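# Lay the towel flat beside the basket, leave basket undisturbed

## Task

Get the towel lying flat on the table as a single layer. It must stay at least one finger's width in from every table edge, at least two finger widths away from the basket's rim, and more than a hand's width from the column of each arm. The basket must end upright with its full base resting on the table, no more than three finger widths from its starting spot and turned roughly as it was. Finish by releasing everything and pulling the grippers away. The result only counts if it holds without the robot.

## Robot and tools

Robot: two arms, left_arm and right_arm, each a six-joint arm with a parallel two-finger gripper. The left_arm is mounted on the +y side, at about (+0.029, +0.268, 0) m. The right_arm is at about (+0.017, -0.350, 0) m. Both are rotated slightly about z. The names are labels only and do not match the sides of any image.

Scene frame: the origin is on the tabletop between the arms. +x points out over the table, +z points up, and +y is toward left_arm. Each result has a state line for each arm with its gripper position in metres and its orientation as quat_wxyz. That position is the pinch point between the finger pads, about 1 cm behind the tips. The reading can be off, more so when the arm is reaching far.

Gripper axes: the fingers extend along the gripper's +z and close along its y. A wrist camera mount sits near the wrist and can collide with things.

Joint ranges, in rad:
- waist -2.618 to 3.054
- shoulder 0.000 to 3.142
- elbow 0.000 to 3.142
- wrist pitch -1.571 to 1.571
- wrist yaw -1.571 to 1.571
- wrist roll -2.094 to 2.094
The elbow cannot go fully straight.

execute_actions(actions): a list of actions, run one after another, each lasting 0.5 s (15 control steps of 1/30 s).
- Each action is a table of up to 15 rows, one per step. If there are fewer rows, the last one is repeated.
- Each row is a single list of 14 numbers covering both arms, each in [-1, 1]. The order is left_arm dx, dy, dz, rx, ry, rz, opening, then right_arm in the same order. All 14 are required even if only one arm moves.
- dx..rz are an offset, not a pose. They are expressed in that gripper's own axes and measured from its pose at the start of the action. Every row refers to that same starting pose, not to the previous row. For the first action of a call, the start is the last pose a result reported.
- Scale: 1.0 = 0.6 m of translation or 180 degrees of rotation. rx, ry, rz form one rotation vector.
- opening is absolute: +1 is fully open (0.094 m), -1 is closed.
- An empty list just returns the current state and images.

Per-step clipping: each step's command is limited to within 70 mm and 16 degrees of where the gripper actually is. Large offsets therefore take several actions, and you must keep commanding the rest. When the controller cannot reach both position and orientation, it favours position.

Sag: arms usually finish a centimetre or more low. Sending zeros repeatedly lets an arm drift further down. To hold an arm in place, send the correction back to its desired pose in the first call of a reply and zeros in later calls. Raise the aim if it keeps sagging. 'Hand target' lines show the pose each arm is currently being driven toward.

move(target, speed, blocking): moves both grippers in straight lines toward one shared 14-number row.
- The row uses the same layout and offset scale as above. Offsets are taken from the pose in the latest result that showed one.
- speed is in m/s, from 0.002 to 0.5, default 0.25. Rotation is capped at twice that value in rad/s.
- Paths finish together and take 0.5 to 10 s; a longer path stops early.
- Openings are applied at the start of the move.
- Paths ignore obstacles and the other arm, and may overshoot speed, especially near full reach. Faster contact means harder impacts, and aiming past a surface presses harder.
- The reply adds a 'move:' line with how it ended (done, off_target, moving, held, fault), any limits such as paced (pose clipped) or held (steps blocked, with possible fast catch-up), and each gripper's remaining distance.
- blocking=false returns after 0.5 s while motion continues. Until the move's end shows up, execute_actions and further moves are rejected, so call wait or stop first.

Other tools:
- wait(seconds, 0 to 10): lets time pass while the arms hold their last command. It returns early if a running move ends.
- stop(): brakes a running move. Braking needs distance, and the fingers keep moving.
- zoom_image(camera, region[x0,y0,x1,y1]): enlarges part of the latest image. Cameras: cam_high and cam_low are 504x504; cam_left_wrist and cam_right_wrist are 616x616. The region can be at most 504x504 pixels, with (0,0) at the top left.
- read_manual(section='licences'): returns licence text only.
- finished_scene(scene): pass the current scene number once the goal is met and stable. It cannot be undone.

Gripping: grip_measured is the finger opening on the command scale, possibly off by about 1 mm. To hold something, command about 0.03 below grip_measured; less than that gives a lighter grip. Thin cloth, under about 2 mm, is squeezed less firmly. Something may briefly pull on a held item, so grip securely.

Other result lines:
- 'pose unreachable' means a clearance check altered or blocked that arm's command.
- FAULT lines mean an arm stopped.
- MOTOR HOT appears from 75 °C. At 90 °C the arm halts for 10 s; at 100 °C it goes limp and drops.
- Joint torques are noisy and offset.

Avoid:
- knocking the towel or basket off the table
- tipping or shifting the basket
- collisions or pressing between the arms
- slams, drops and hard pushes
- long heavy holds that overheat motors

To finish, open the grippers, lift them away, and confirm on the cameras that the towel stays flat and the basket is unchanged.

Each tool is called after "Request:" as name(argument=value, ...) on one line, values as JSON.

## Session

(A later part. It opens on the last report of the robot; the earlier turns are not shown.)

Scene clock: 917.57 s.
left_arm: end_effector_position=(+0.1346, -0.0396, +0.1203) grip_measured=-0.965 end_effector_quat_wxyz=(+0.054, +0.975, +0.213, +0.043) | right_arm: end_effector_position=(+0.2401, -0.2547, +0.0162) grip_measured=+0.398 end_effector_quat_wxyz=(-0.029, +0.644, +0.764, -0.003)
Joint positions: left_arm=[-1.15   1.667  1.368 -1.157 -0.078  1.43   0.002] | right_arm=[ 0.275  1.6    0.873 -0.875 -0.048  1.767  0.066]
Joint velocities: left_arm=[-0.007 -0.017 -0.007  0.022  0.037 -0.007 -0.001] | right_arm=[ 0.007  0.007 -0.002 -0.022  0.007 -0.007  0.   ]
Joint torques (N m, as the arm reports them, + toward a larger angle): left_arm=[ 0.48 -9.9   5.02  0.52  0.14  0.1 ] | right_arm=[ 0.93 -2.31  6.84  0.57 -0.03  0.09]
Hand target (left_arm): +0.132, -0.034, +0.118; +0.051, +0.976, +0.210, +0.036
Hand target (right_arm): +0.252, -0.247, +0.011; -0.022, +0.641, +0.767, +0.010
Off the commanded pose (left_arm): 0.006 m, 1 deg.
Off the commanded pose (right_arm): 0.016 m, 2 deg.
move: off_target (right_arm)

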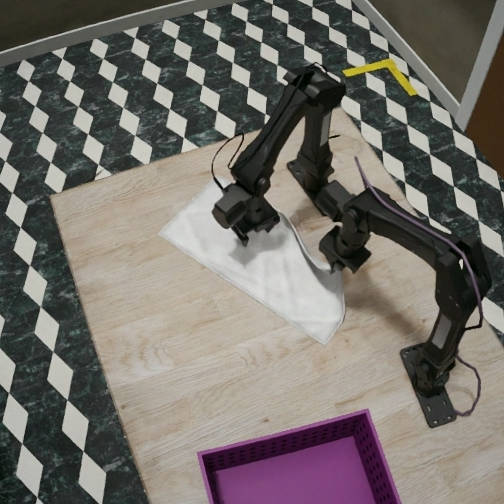

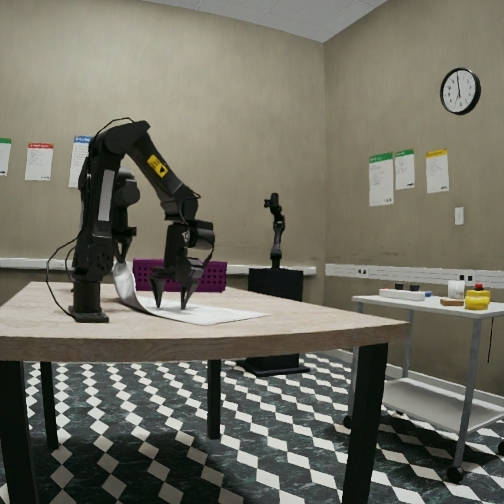

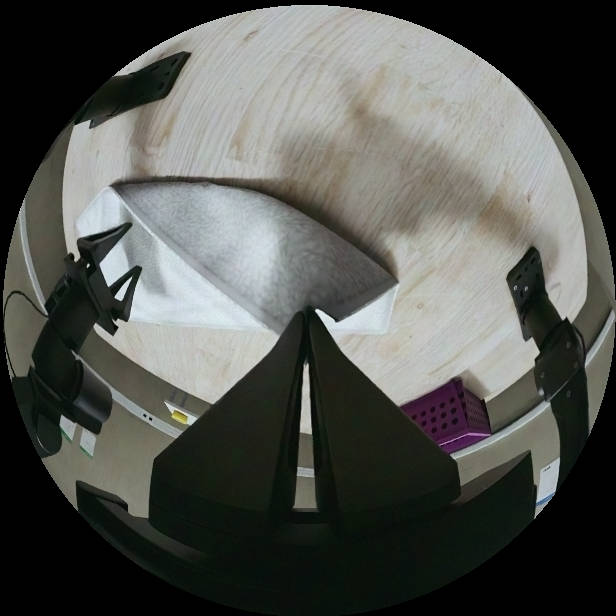

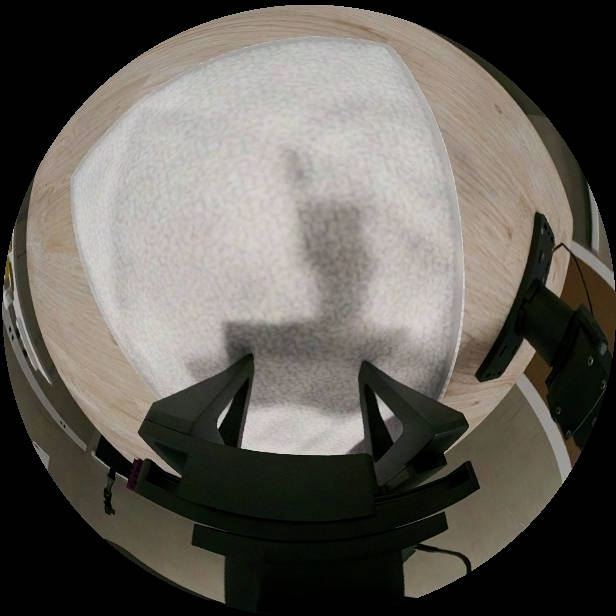

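Request:
move(target=[0.1335,-0.0192,0.0092,0,0,0,-1, 0.0603,0.171,0.0002,0,0,0,0.4], speed=0.07)

Scene clock: 926.27 s.
left_arm: end_effector_position=(+0.2066, -0.0003, +0.1198) grip_measured=-0.965 end_effector_quat_wxyz=(+0.054, +0.973, +0.217, +0.051) | right_arm: end_effector_position=(+0.3316, -0.2078, +0.0192) grip_measured=+0.398 end_effector_quat_wxyz=(-0.027, +0.646, +0.763, -0.001)
Joint positions: left_arm=[-0.888  1.635  1.329 -1.129 -0.062  1.684  0.002] | right_arm=[ 0.307  1.955  1.324 -0.967 -0.048  1.804  0.066]
Joint velocities: left_arm=[-0.002 -0.002 -0.012 -0.081  0.095  0.022 -0.   ] | right_arm=[-0.002 -0.002  0.002  0.022  0.007  0.007 -0.001]
Joint torques (N m, as the arm reports them, + toward a larger angle): left_arm=[ 0.6  -9.68  4.94  0.58  0.15  0.1 ] | right_arm=[ 0.9  -5.6   7.43  0.25 -0.04 -0.01]
Hand target (left_arm): +0.202, +0.005, +0.117; +0.053, +0.975, +0.213, +0.042
Hand target (right_arm): +0.335, -0.202, +0.013; -0.029, +0.644, +0.764, -0.002
Off the commanded pose (left_arm): 0.006 m, 1 deg.
Off the commanded pose (right_arm): 0.009 m, 0 deg.
move: done

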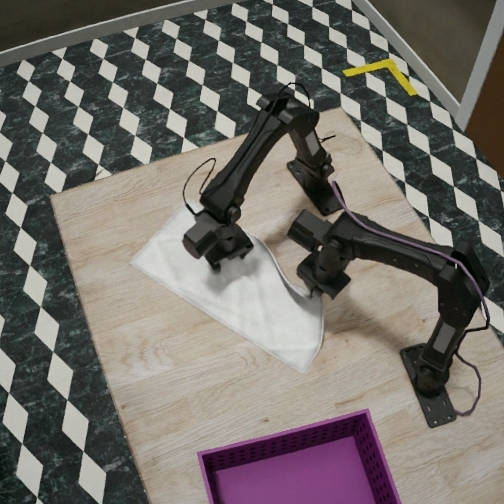

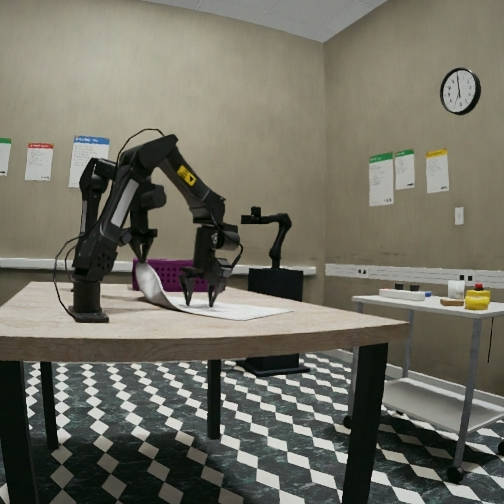

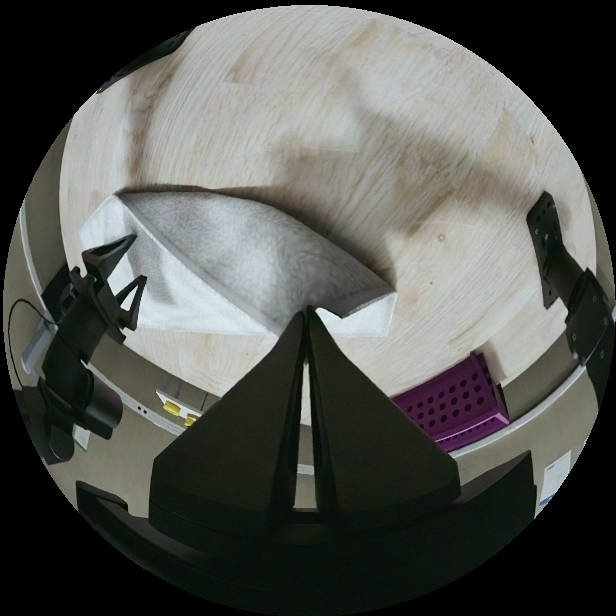

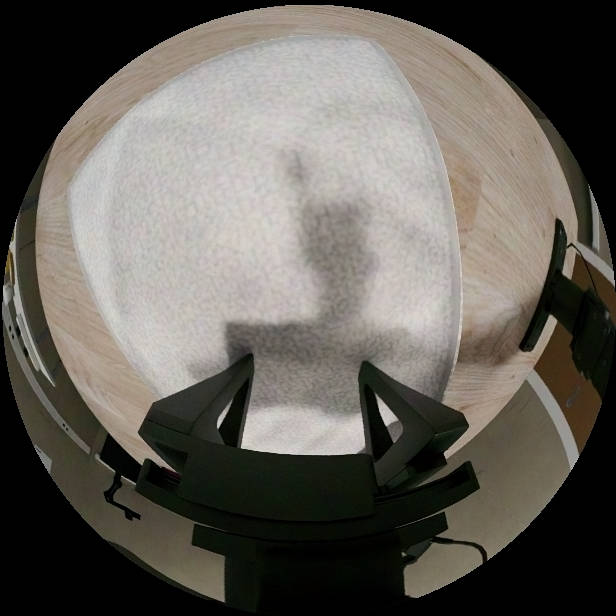

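Request:
execute_actions(actions=[])

Request:
zoom_image(camera="cam_high", region=[110, 180, 410, 420])

Scene clock: 933.73 s.
left_arm: end_effector_position=(+0.2065, -0.0005, +0.1198) grip_measured=-0.965 end_effector_quat_wxyz=(+0.055, +0.974, +0.215, +0.051) | right_arm: end_effector_position=(+0.3316, -0.2078, +0.0192) grip_measured=+0.398 end_effector_quat_wxyz=(-0.027, +0.646, +0.763, -0.001)
Joint positions: left_arm=[-0.888  1.635  1.329 -1.129 -0.061  1.687  0.002] | right_arm=[ 0.307  1.955  1.324 -0.967 -0.048  1.804  0.066]
Joint velocities: left_arm=[-0.007 -0.002  0.002  0.022 -0.022  0.051  0.001] | right_arm=[ 0.002 -0.007 -0.007  0.066 -0.007  0.066 -0.001]
Joint torques (N m, as the arm reports them, + toward a larger angle): left_arm=[ 0.43 -9.86  5.05  0.53  0.19  0.13] | right_arm=[ 0.9  -5.6   7.42  0.25 -0.04  0.06]
Hand target (left_arm): +0.202, +0.005, +0.117; +0.053, +0.975, +0.213, +0.042
Hand target (right_arm): +0.335, -0.202, +0.013; -0.029, +0.644, +0.764, -0.002
Off the commanded pose (left_arm): 0.006 m, 1 deg.
Off the commanded pose (right_arm): 0.009 m, 0 deg.

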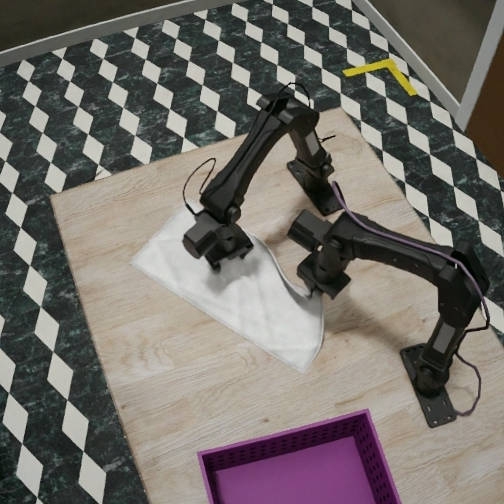

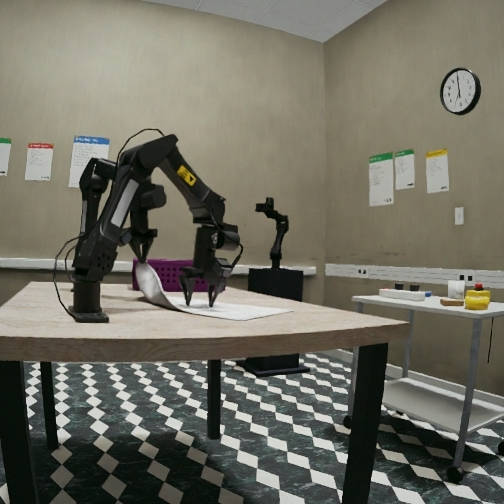

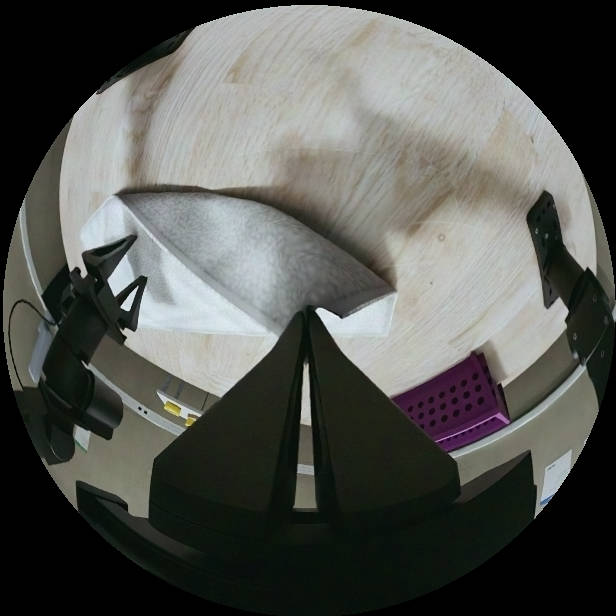

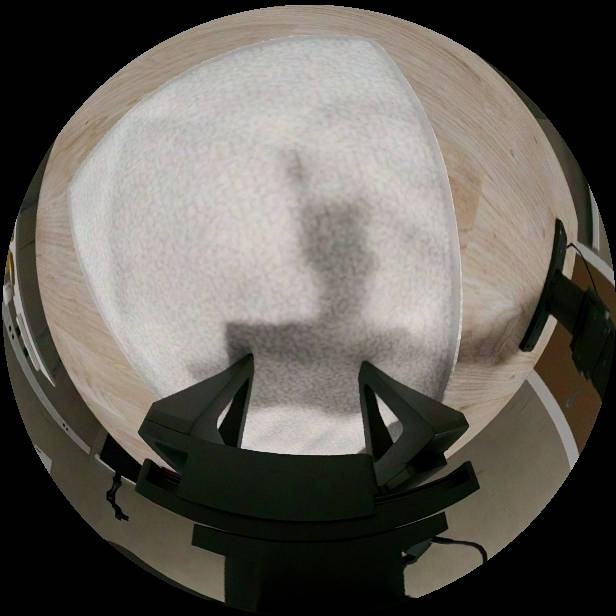

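Region (110, 180, 410, 420) of cam_high's 504x504 image, scaled by 1.680, with more detail than that image has; it fills the top 403 rows of this view, and the rest is white.

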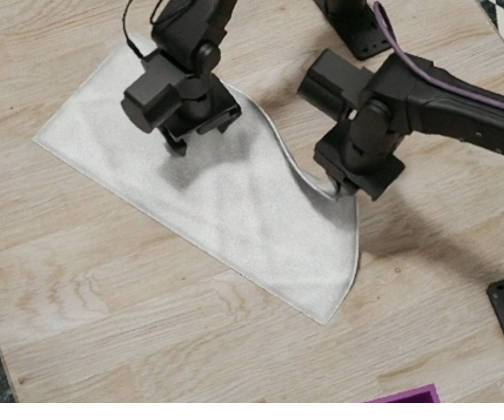

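Request:
move(target=[-0.1,-0.0528,0.0107,0,0,0,-1, 0,0,0.005,0,0,0,0.4], speed=0.08)

Request:
zoom_image(camera="cam_high", region=[110, 180, 410, 420])

Scene clock: 942.90 s.
left_arm: end_effector_position=(+0.1444, -0.0062, +0.1083) grip_measured=-0.965 end_effector_quat_wxyz=(+0.063, +0.974, +0.213, +0.051) | right_arm: end_effector_position=(+0.3315, -0.2078, +0.0192) grip_measured=+0.398 end_effector_quat_wxyz=(-0.028, +0.646, +0.763, -0.002)
Joint positions: left_arm=[-1.09   1.545  1.191 -1.079 -0.084  1.492  0.002] | right_arm=[ 0.307  1.955  1.324 -0.968 -0.048  1.804  0.066]
Joint velocities: left_arm=[ 0.017 -0.002 -0.012 -0.051  0.007 -0.022 -0.   ] | right_arm=[-0.007  0.007 -0.007  0.037 -0.066 -0.022 -0.   ]
Joint torques (N m, as the arm reports them, + toward a larger angle): left_arm=[-0.44 -8.76  4.98  0.46 -0.12 -0.11] | right_arm=[ 0.04 -7.58  5.15  0.25 -0.02  0.  ]
Hand target (left_arm): +0.141, +0.001, +0.106; +0.055, +0.974, +0.215, +0.052
Hand target (right_arm): +0.331, -0.208, +0.016; -0.027, +0.646, +0.763, -0.001
Off the commanded pose (left_arm): 0.010 m, 1 deg.
Off the commanded pose (right_arm): 0.003 m, 0 deg.
move: done

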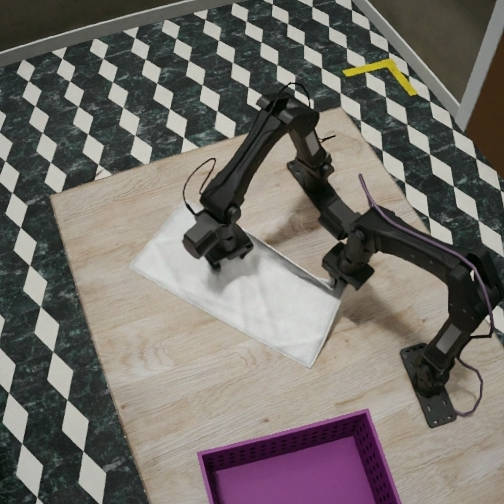

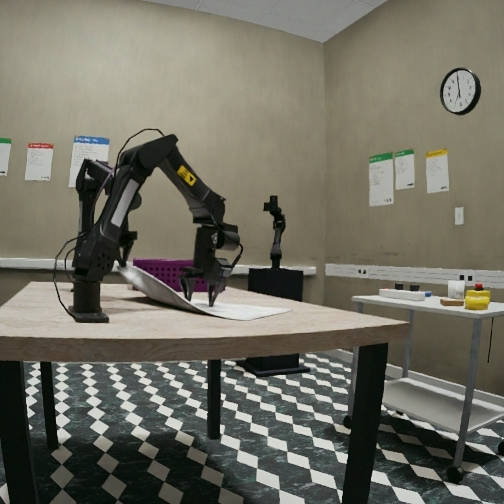

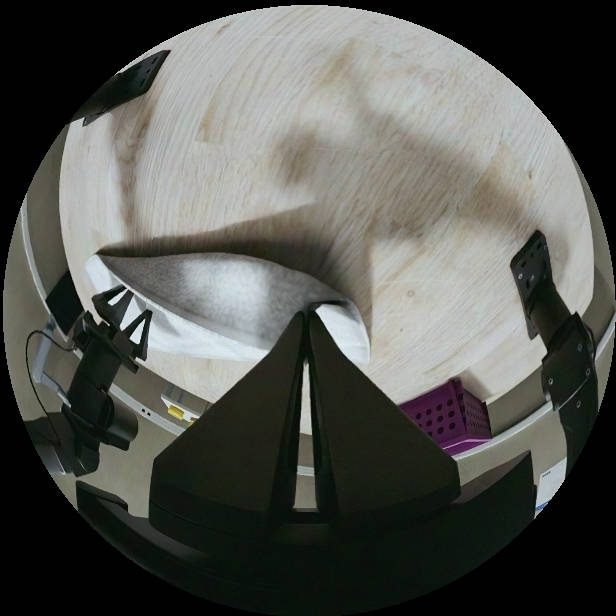

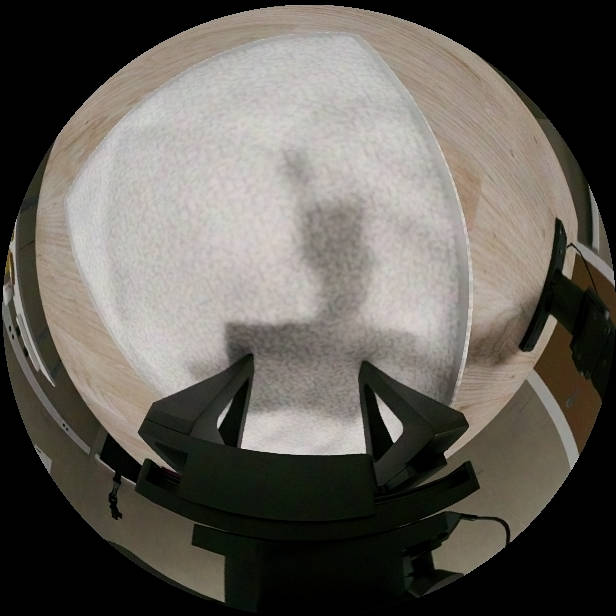

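Region (110, 180, 410, 420) of cam_high's 504x504 image, scaled by 1.680, with more detail than that image has; it fills the top 403 rows of this view, and the rest is white.

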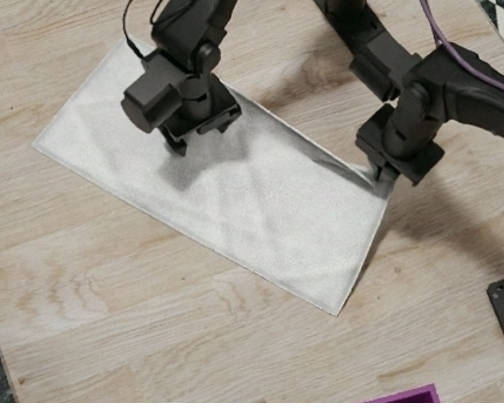

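Request:
move(target=[-0.065,-0.0438,0.0867,0,0,0,-1, 0,0,0.005,0,0,0,0.4], speed=0.07)

Request:
zoom_image(camera="cam_high", region=[110, 180, 410, 420])

Scene clock: 947.83 s.
left_arm: end_effector_position=(+0.1110, -0.0162, +0.0613) grip_measured=-0.965 end_effector_quat_wxyz=(+0.086, +0.972, +0.213, +0.054) | right_arm: end_effector_position=(+0.3315, -0.2078, +0.0192) grip_measured=+0.398 end_effector_quat_wxyz=(-0.028, +0.646, +0.763, -0.002)
Joint positions: left_arm=[-1.223  1.545  0.992 -0.845 -0.109  1.362  0.002] | right_arm=[ 0.307  1.955  1.324 -0.968 -0.048  1.804  0.066]
Joint velocities: left_arm=[ 0.007 -0.012 -0.007 -0.037  0.081 -0.022 -0.   ] | right_arm=[-0.012 -0.022 -0.012 -0.037 -0.007  0.037  0.001]
Joint torques (N m, as the arm reports them, + toward a larger angle): left_arm=[-0.78 -6.47  4.75  0.47 -0.02 -0.09] | right_arm=[ 0.03 -7.59  5.15  0.25 -0.02  0.  ]
Hand target (left_arm): +0.105, -0.005, +0.051; +0.064, +0.974, +0.213, +0.051
Hand target (right_arm): +0.331, -0.208, +0.016; -0.028, +0.646, +0.763, -0.002
Off the commanded pose (left_arm): 0.017 m, 3 deg.
Off the commanded pose (right_arm): 0.003 m, 0 deg.
move: off_target (left_arm)

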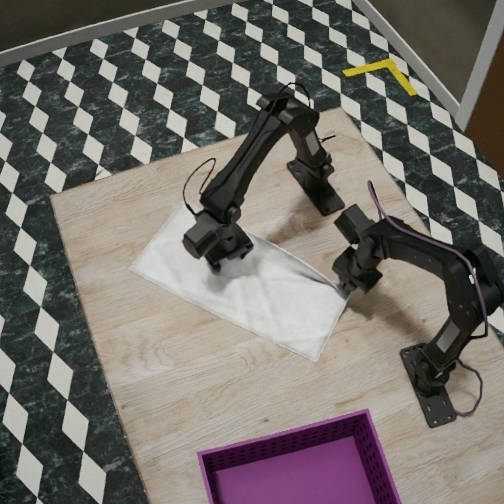

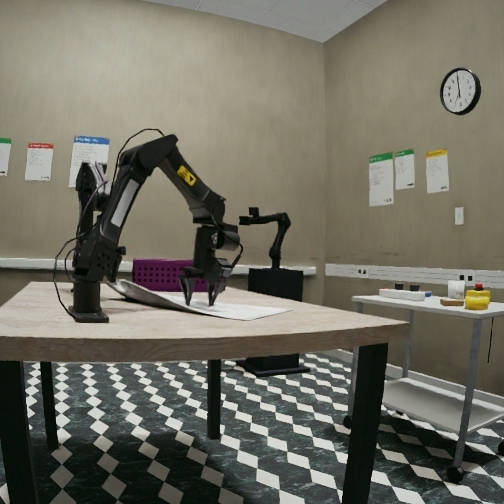

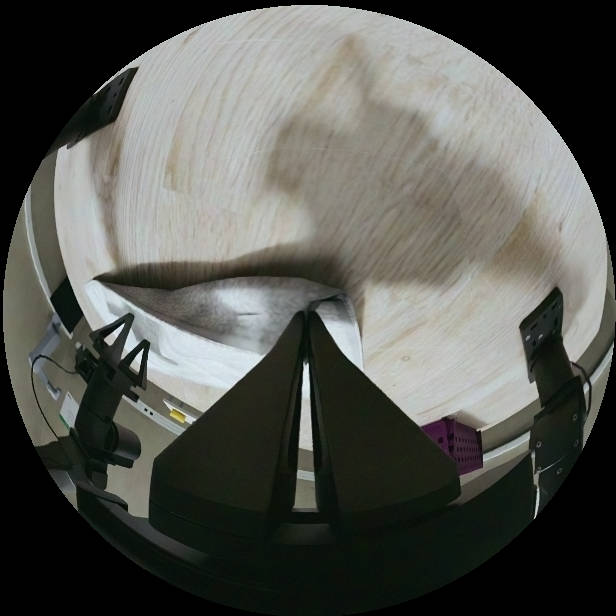

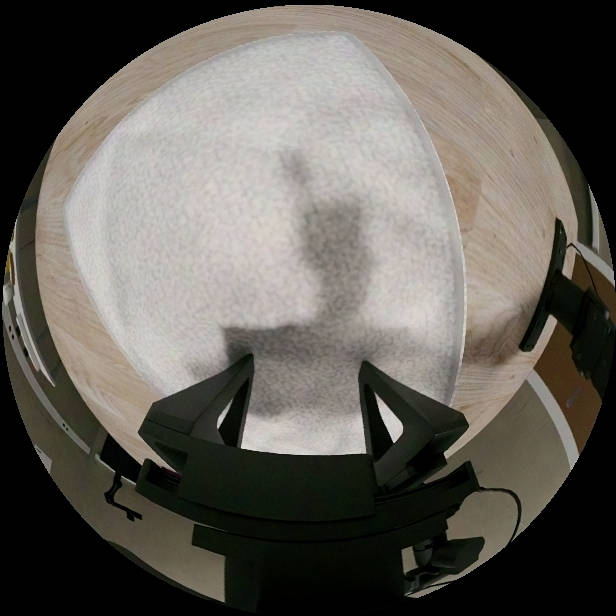

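Region (110, 180, 410, 420) of cam_high's 504x504 image, scaled by 1.680, with more detail than that image has; it fills the top 403 rows of this view, and the rest is white.

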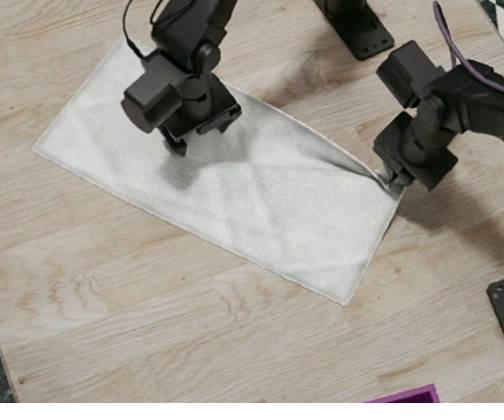

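Now release the left gripper gently and lift.

Request:
execute_actions(actions=[[[0,0,0,0,0,0,-0.9, 0,0,0.004,0,0,0,0.4],[0,0,0,0,0,0,-0.85, 0,0,0.004,0,0,0,0.4],[0,0,0,0,0,0,-0.8, 0,0,0.004,0,0,0,0.4],[0,0,0,0,0,0,-0.7, 0,0,0.004,0,0,0,0.4],[0,0,0,0,0,0,-0.6, 0,0,0.004,0,0,0,0.4],[0,0,0,0,0,0,-0.5, 0,0,0.004,0,0,0,0.4],[0,0,0,0,0,0,-0.4, 0,0,0.004,0,0,0,0.4],[0,0,0,0,0,0,-0.3, 0,0,0.004,0,0,0,0.4],[0,0,-0.01,0,0,0,-0.2, 0,0,0.004,0,0,0,0.4],[0,0,-0.02,0,0,0,-0.2, 0,0,0.004,0,0,0,0.4],[0,0,-0.03,0,0,0,-0.2, 0,0,0.004,0,0,0,0.4],[0,0,-0.04,0,0,0,-0.2, 0,0,0.004,0,0,0,0.4],[0,0,-0.05,0,0,0,-0.2, 0,0,0.004,0,0,0,0.4],[0,0,-0.06,0,0,0,-0.2, 0,0,0.004,0,0,0,0.4],[0,0,-0.07,0,0,0,-0.2, 0,0,0.004,0,0,0,0.4]]])

Request:
zoom_image(camera="cam_high", region=[110, 180, 410, 420])

Scene clock: 953.83 s.
left_arm: end_effector_position=(+0.1092, -0.0102, +0.0755) grip_measured=-0.202 end_effector_quat_wxyz=(+0.080, +0.972, +0.213, +0.054) | right_arm: end_effector_position=(+0.3315, -0.2078, +0.0192) grip_measured=+0.398 end_effector_quat_wxyz=(-0.028, +0.646, +0.763, -0.002)
Joint positions: left_arm=[-1.225  1.517  1.027 -0.921 -0.109  1.36   0.037] | right_arm=[ 0.307  1.955  1.324 -0.968 -0.048  1.804  0.066]
Joint velocities: left_arm=[-0.046 -0.271  0.422 -0.462  0.051 -0.022  0.   ] | right_arm=[-0.007 -0.012  0.002 -0.022  0.051 -0.037  0.001]
Joint torques (N m, as the arm reports them, + toward a larger angle): left_arm=[-0.62 -8.89 10.22  0.51 -0.06 -0.1 ] | right_arm=[ 0.03 -7.64  5.29  0.23 -0.02  0.  ]
Hand target (left_arm): +0.106, -0.010, +0.100; +0.088, +0.972, +0.213, +0.054
Hand target (right_arm): +0.331, -0.208, +0.017; -0.028, +0.646, +0.763, -0.002
Off the commanded pose (left_arm): 0.027 m, 1 deg.
Off the commanded pose (right_arm): 0.002 m, 0 deg.

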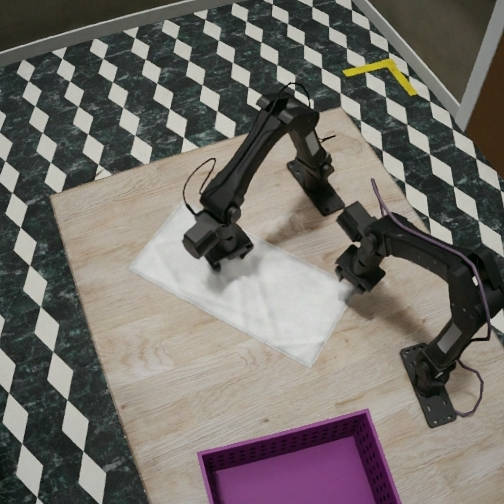

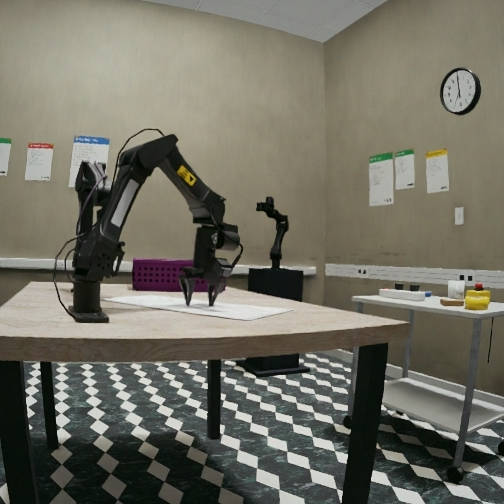

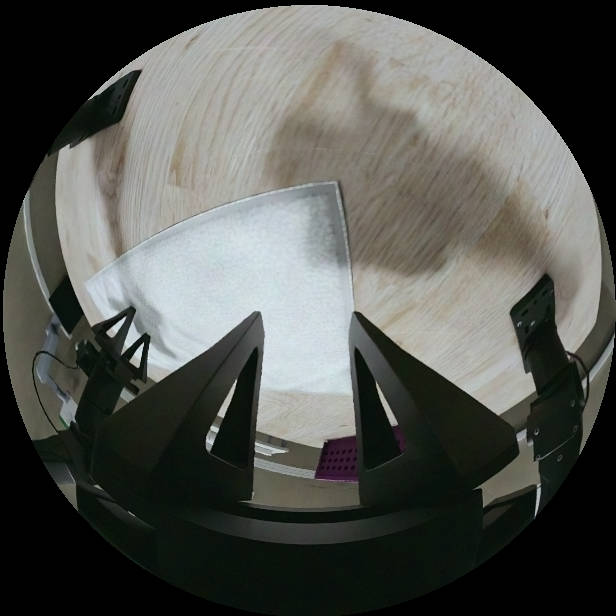

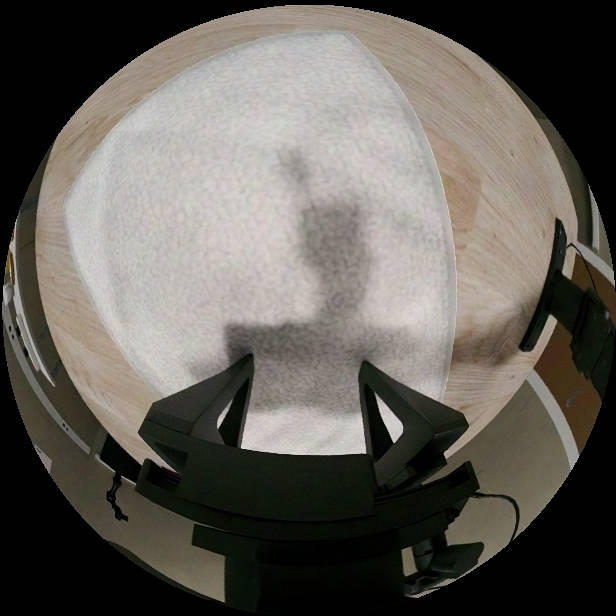

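Region (110, 180, 410, 420) of cam_high's 504x504 image, scaled by 1.680, with more detail than that image has; it fills the top 403 rows of this view, and the rest is white.

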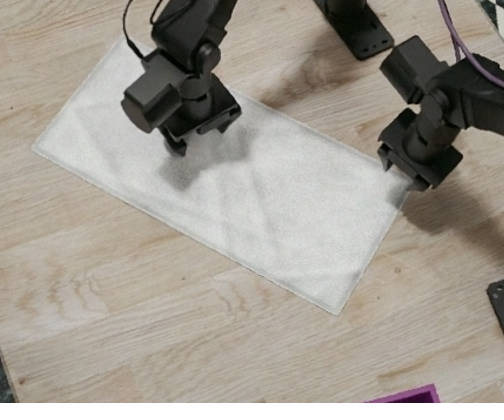

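Request:
move(target=[0,0,-0.1,0,0,0,0.2, 0,0,-0.12,0,0,0,0.4], speed=0.1)

Scene clock: 958.53 s.
left_arm: end_effector_position=(+0.1029, +0.0004, +0.1236) grip_measured=+0.198 end_effector_quat_wxyz=(+0.069, +0.973, +0.211, +0.053) | right_arm: end_effector_position=(+0.3303, -0.2083, +0.0750) grip_measured=+0.398 end_effector_quat_wxyz=(-0.036, +0.645, +0.763, -0.018)
Joint positions: left_arm=[-1.239  1.464  1.174 -1.144 -0.109  1.348  0.056] | right_arm=[ 0.307  1.925  1.511 -1.222 -0.048  1.799  0.066]
Joint velocities: left_arm=[-0.007 -0.002  0.002 -0.051 -0.022  0.051  0.001] | right_arm=[-0.002 -0.022  0.002 -0.037 -0.095 -0.037 -0.   ]
Joint torques (N m, as the arm reports them, + toward a larger angle): left_arm=[-0.7  -7.51  9.86  0.32 -0.09 -0.1 ] | right_arm=[-0.79 -9.97  8.4  -0.05 -0.01 -0.06]
Hand target (left_arm): +0.102, -0.002, +0.134; +0.080, +0.972, +0.213, +0.054
Hand target (right_arm): +0.335, -0.210, +0.091; -0.027, +0.646, +0.763, -0.001
Off the commanded pose (left_arm): 0.011 m, 1 deg.
Off the commanded pose (right_arm): 0.017 m, 2 deg.
move: off_target (left_arm, right_arm)

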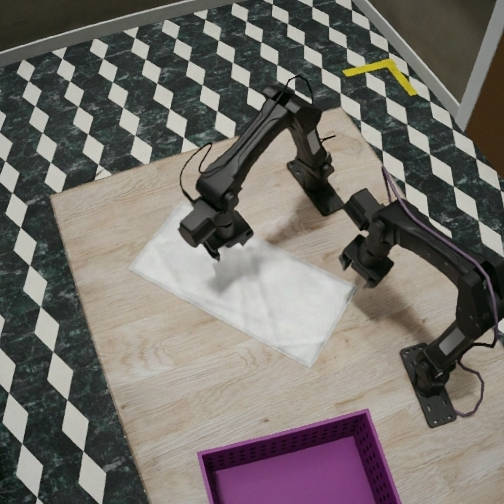

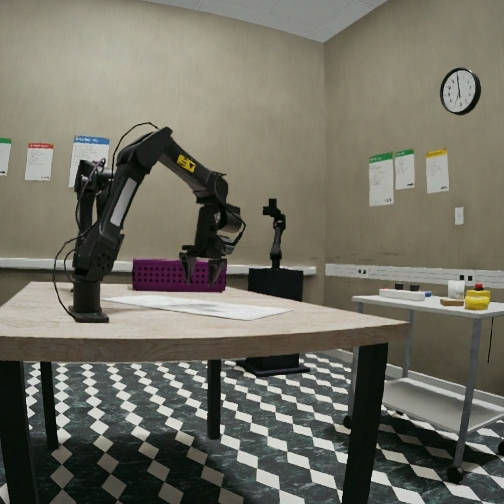

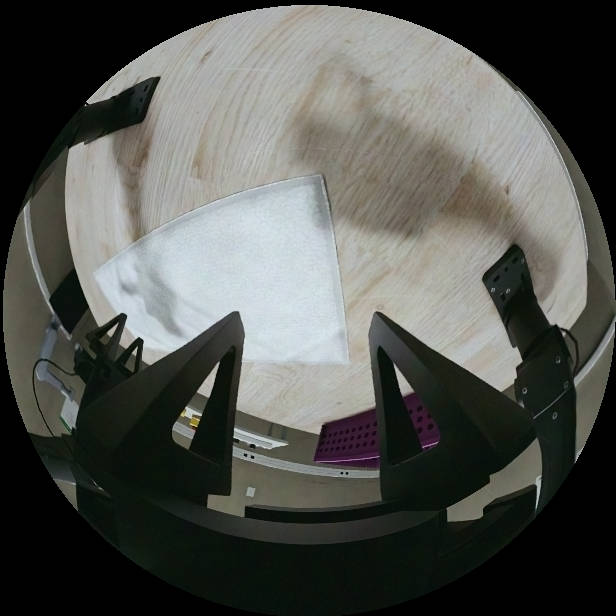

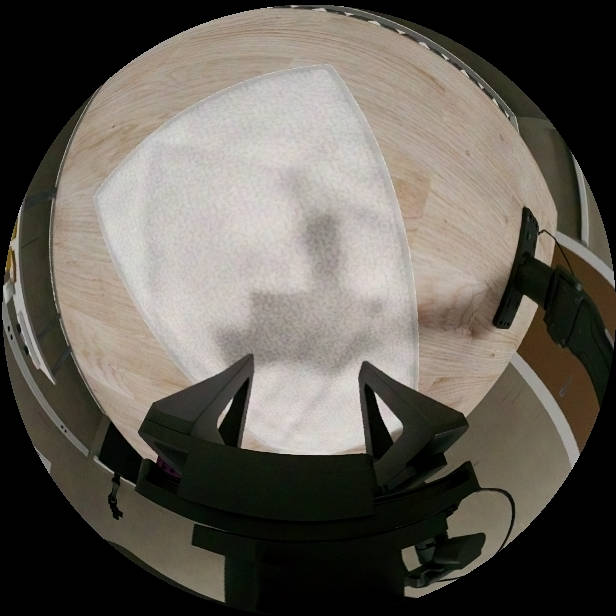

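Request:
move(target=[0.0745,-0.132,-0.144,0,0,0,0.2, -0.367,-0.329,-0.163,0,0,0,0.4], speed=0.25)

Request:
zoom_image(camera="cam_high", region=[40, 100, 480, 480])

Scene clock: 967.80 s.
left_arm: end_effector_position=(+0.1015, +0.1000, +0.1905) grip_measured=+0.198 end_effector_quat_wxyz=(+0.059, +0.974, +0.212, +0.060) | right_arm: end_effector_position=(+0.1822, -0.4571, +0.1711) grip_measured=+0.398 end_effector_quat_wxyz=(-0.017, +0.644, +0.765, -0.021)
Joint positions: left_arm=[-1.139  1.143  1.214 -1.512 -0.109  1.446  0.056] | right_arm=[-0.637  1.335  1.27  -1.546  0.037  0.855  0.066]
Joint velocities: left_arm=[-0.027 -0.012  0.022 -0.007 -0.037 -0.037  0.001] | right_arm=[-0.007  0.002  0.007 -0.022  0.022 -0.066  0.001]
Joint torques (N m, as the arm reports them, + toward a larger angle): left_arm=[ 0.64 -3.7   9.29  0.33  0.07  0.09] | right_arm=[-0.9  -4.76  8.47  0.06  0.09 -0.11]
Hand target (left_arm): +0.100, +0.101, +0.199; +0.069, +0.974, +0.211, +0.054
Hand target (right_arm): +0.181, -0.461, +0.181; +0.001, +0.645, +0.764, -0.022
Off the commanded pose (left_arm): 0.009 m, 1 deg.
Off the commanded pose (right_arm): 0.010 m, 2 deg.
joint sent to its limit (right arm) — the command would take joint 4 (wrist pitch) past its lower limit, so that joint was sent only as far as its limit.
move: done

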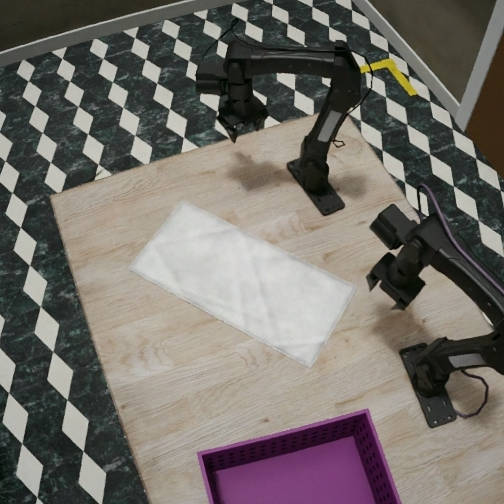

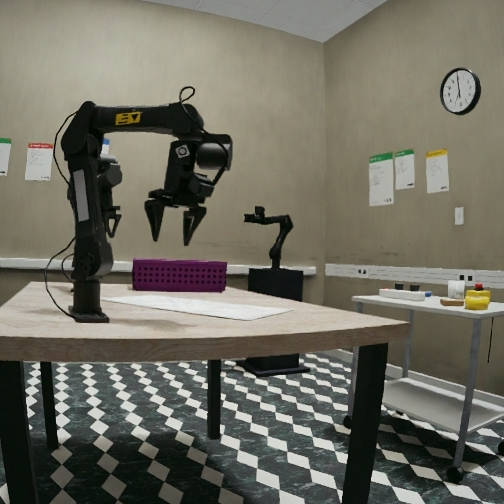

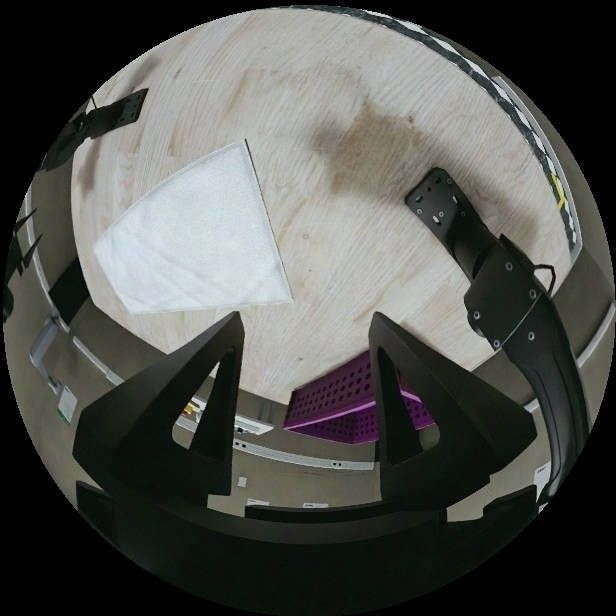

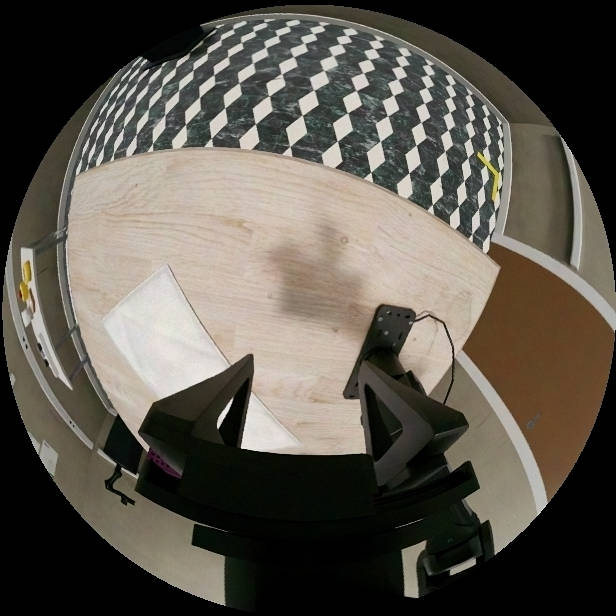

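Region (40, 100, 480, 480) of cam_high's 504x504 image, scaled by 1.145, with more detail than that image has; it fills the top 435 rows of this view, and the rest is white.

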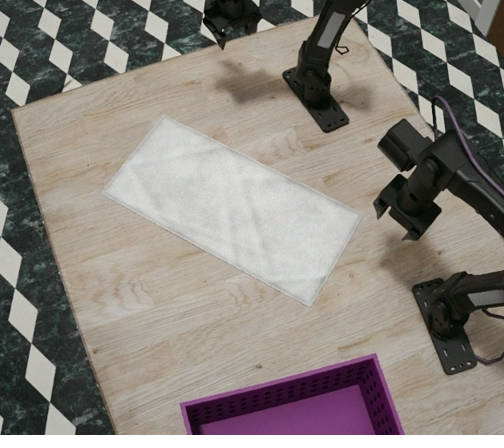

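Request:
finished_scene(scene=2)

The scene is finished: the task was done.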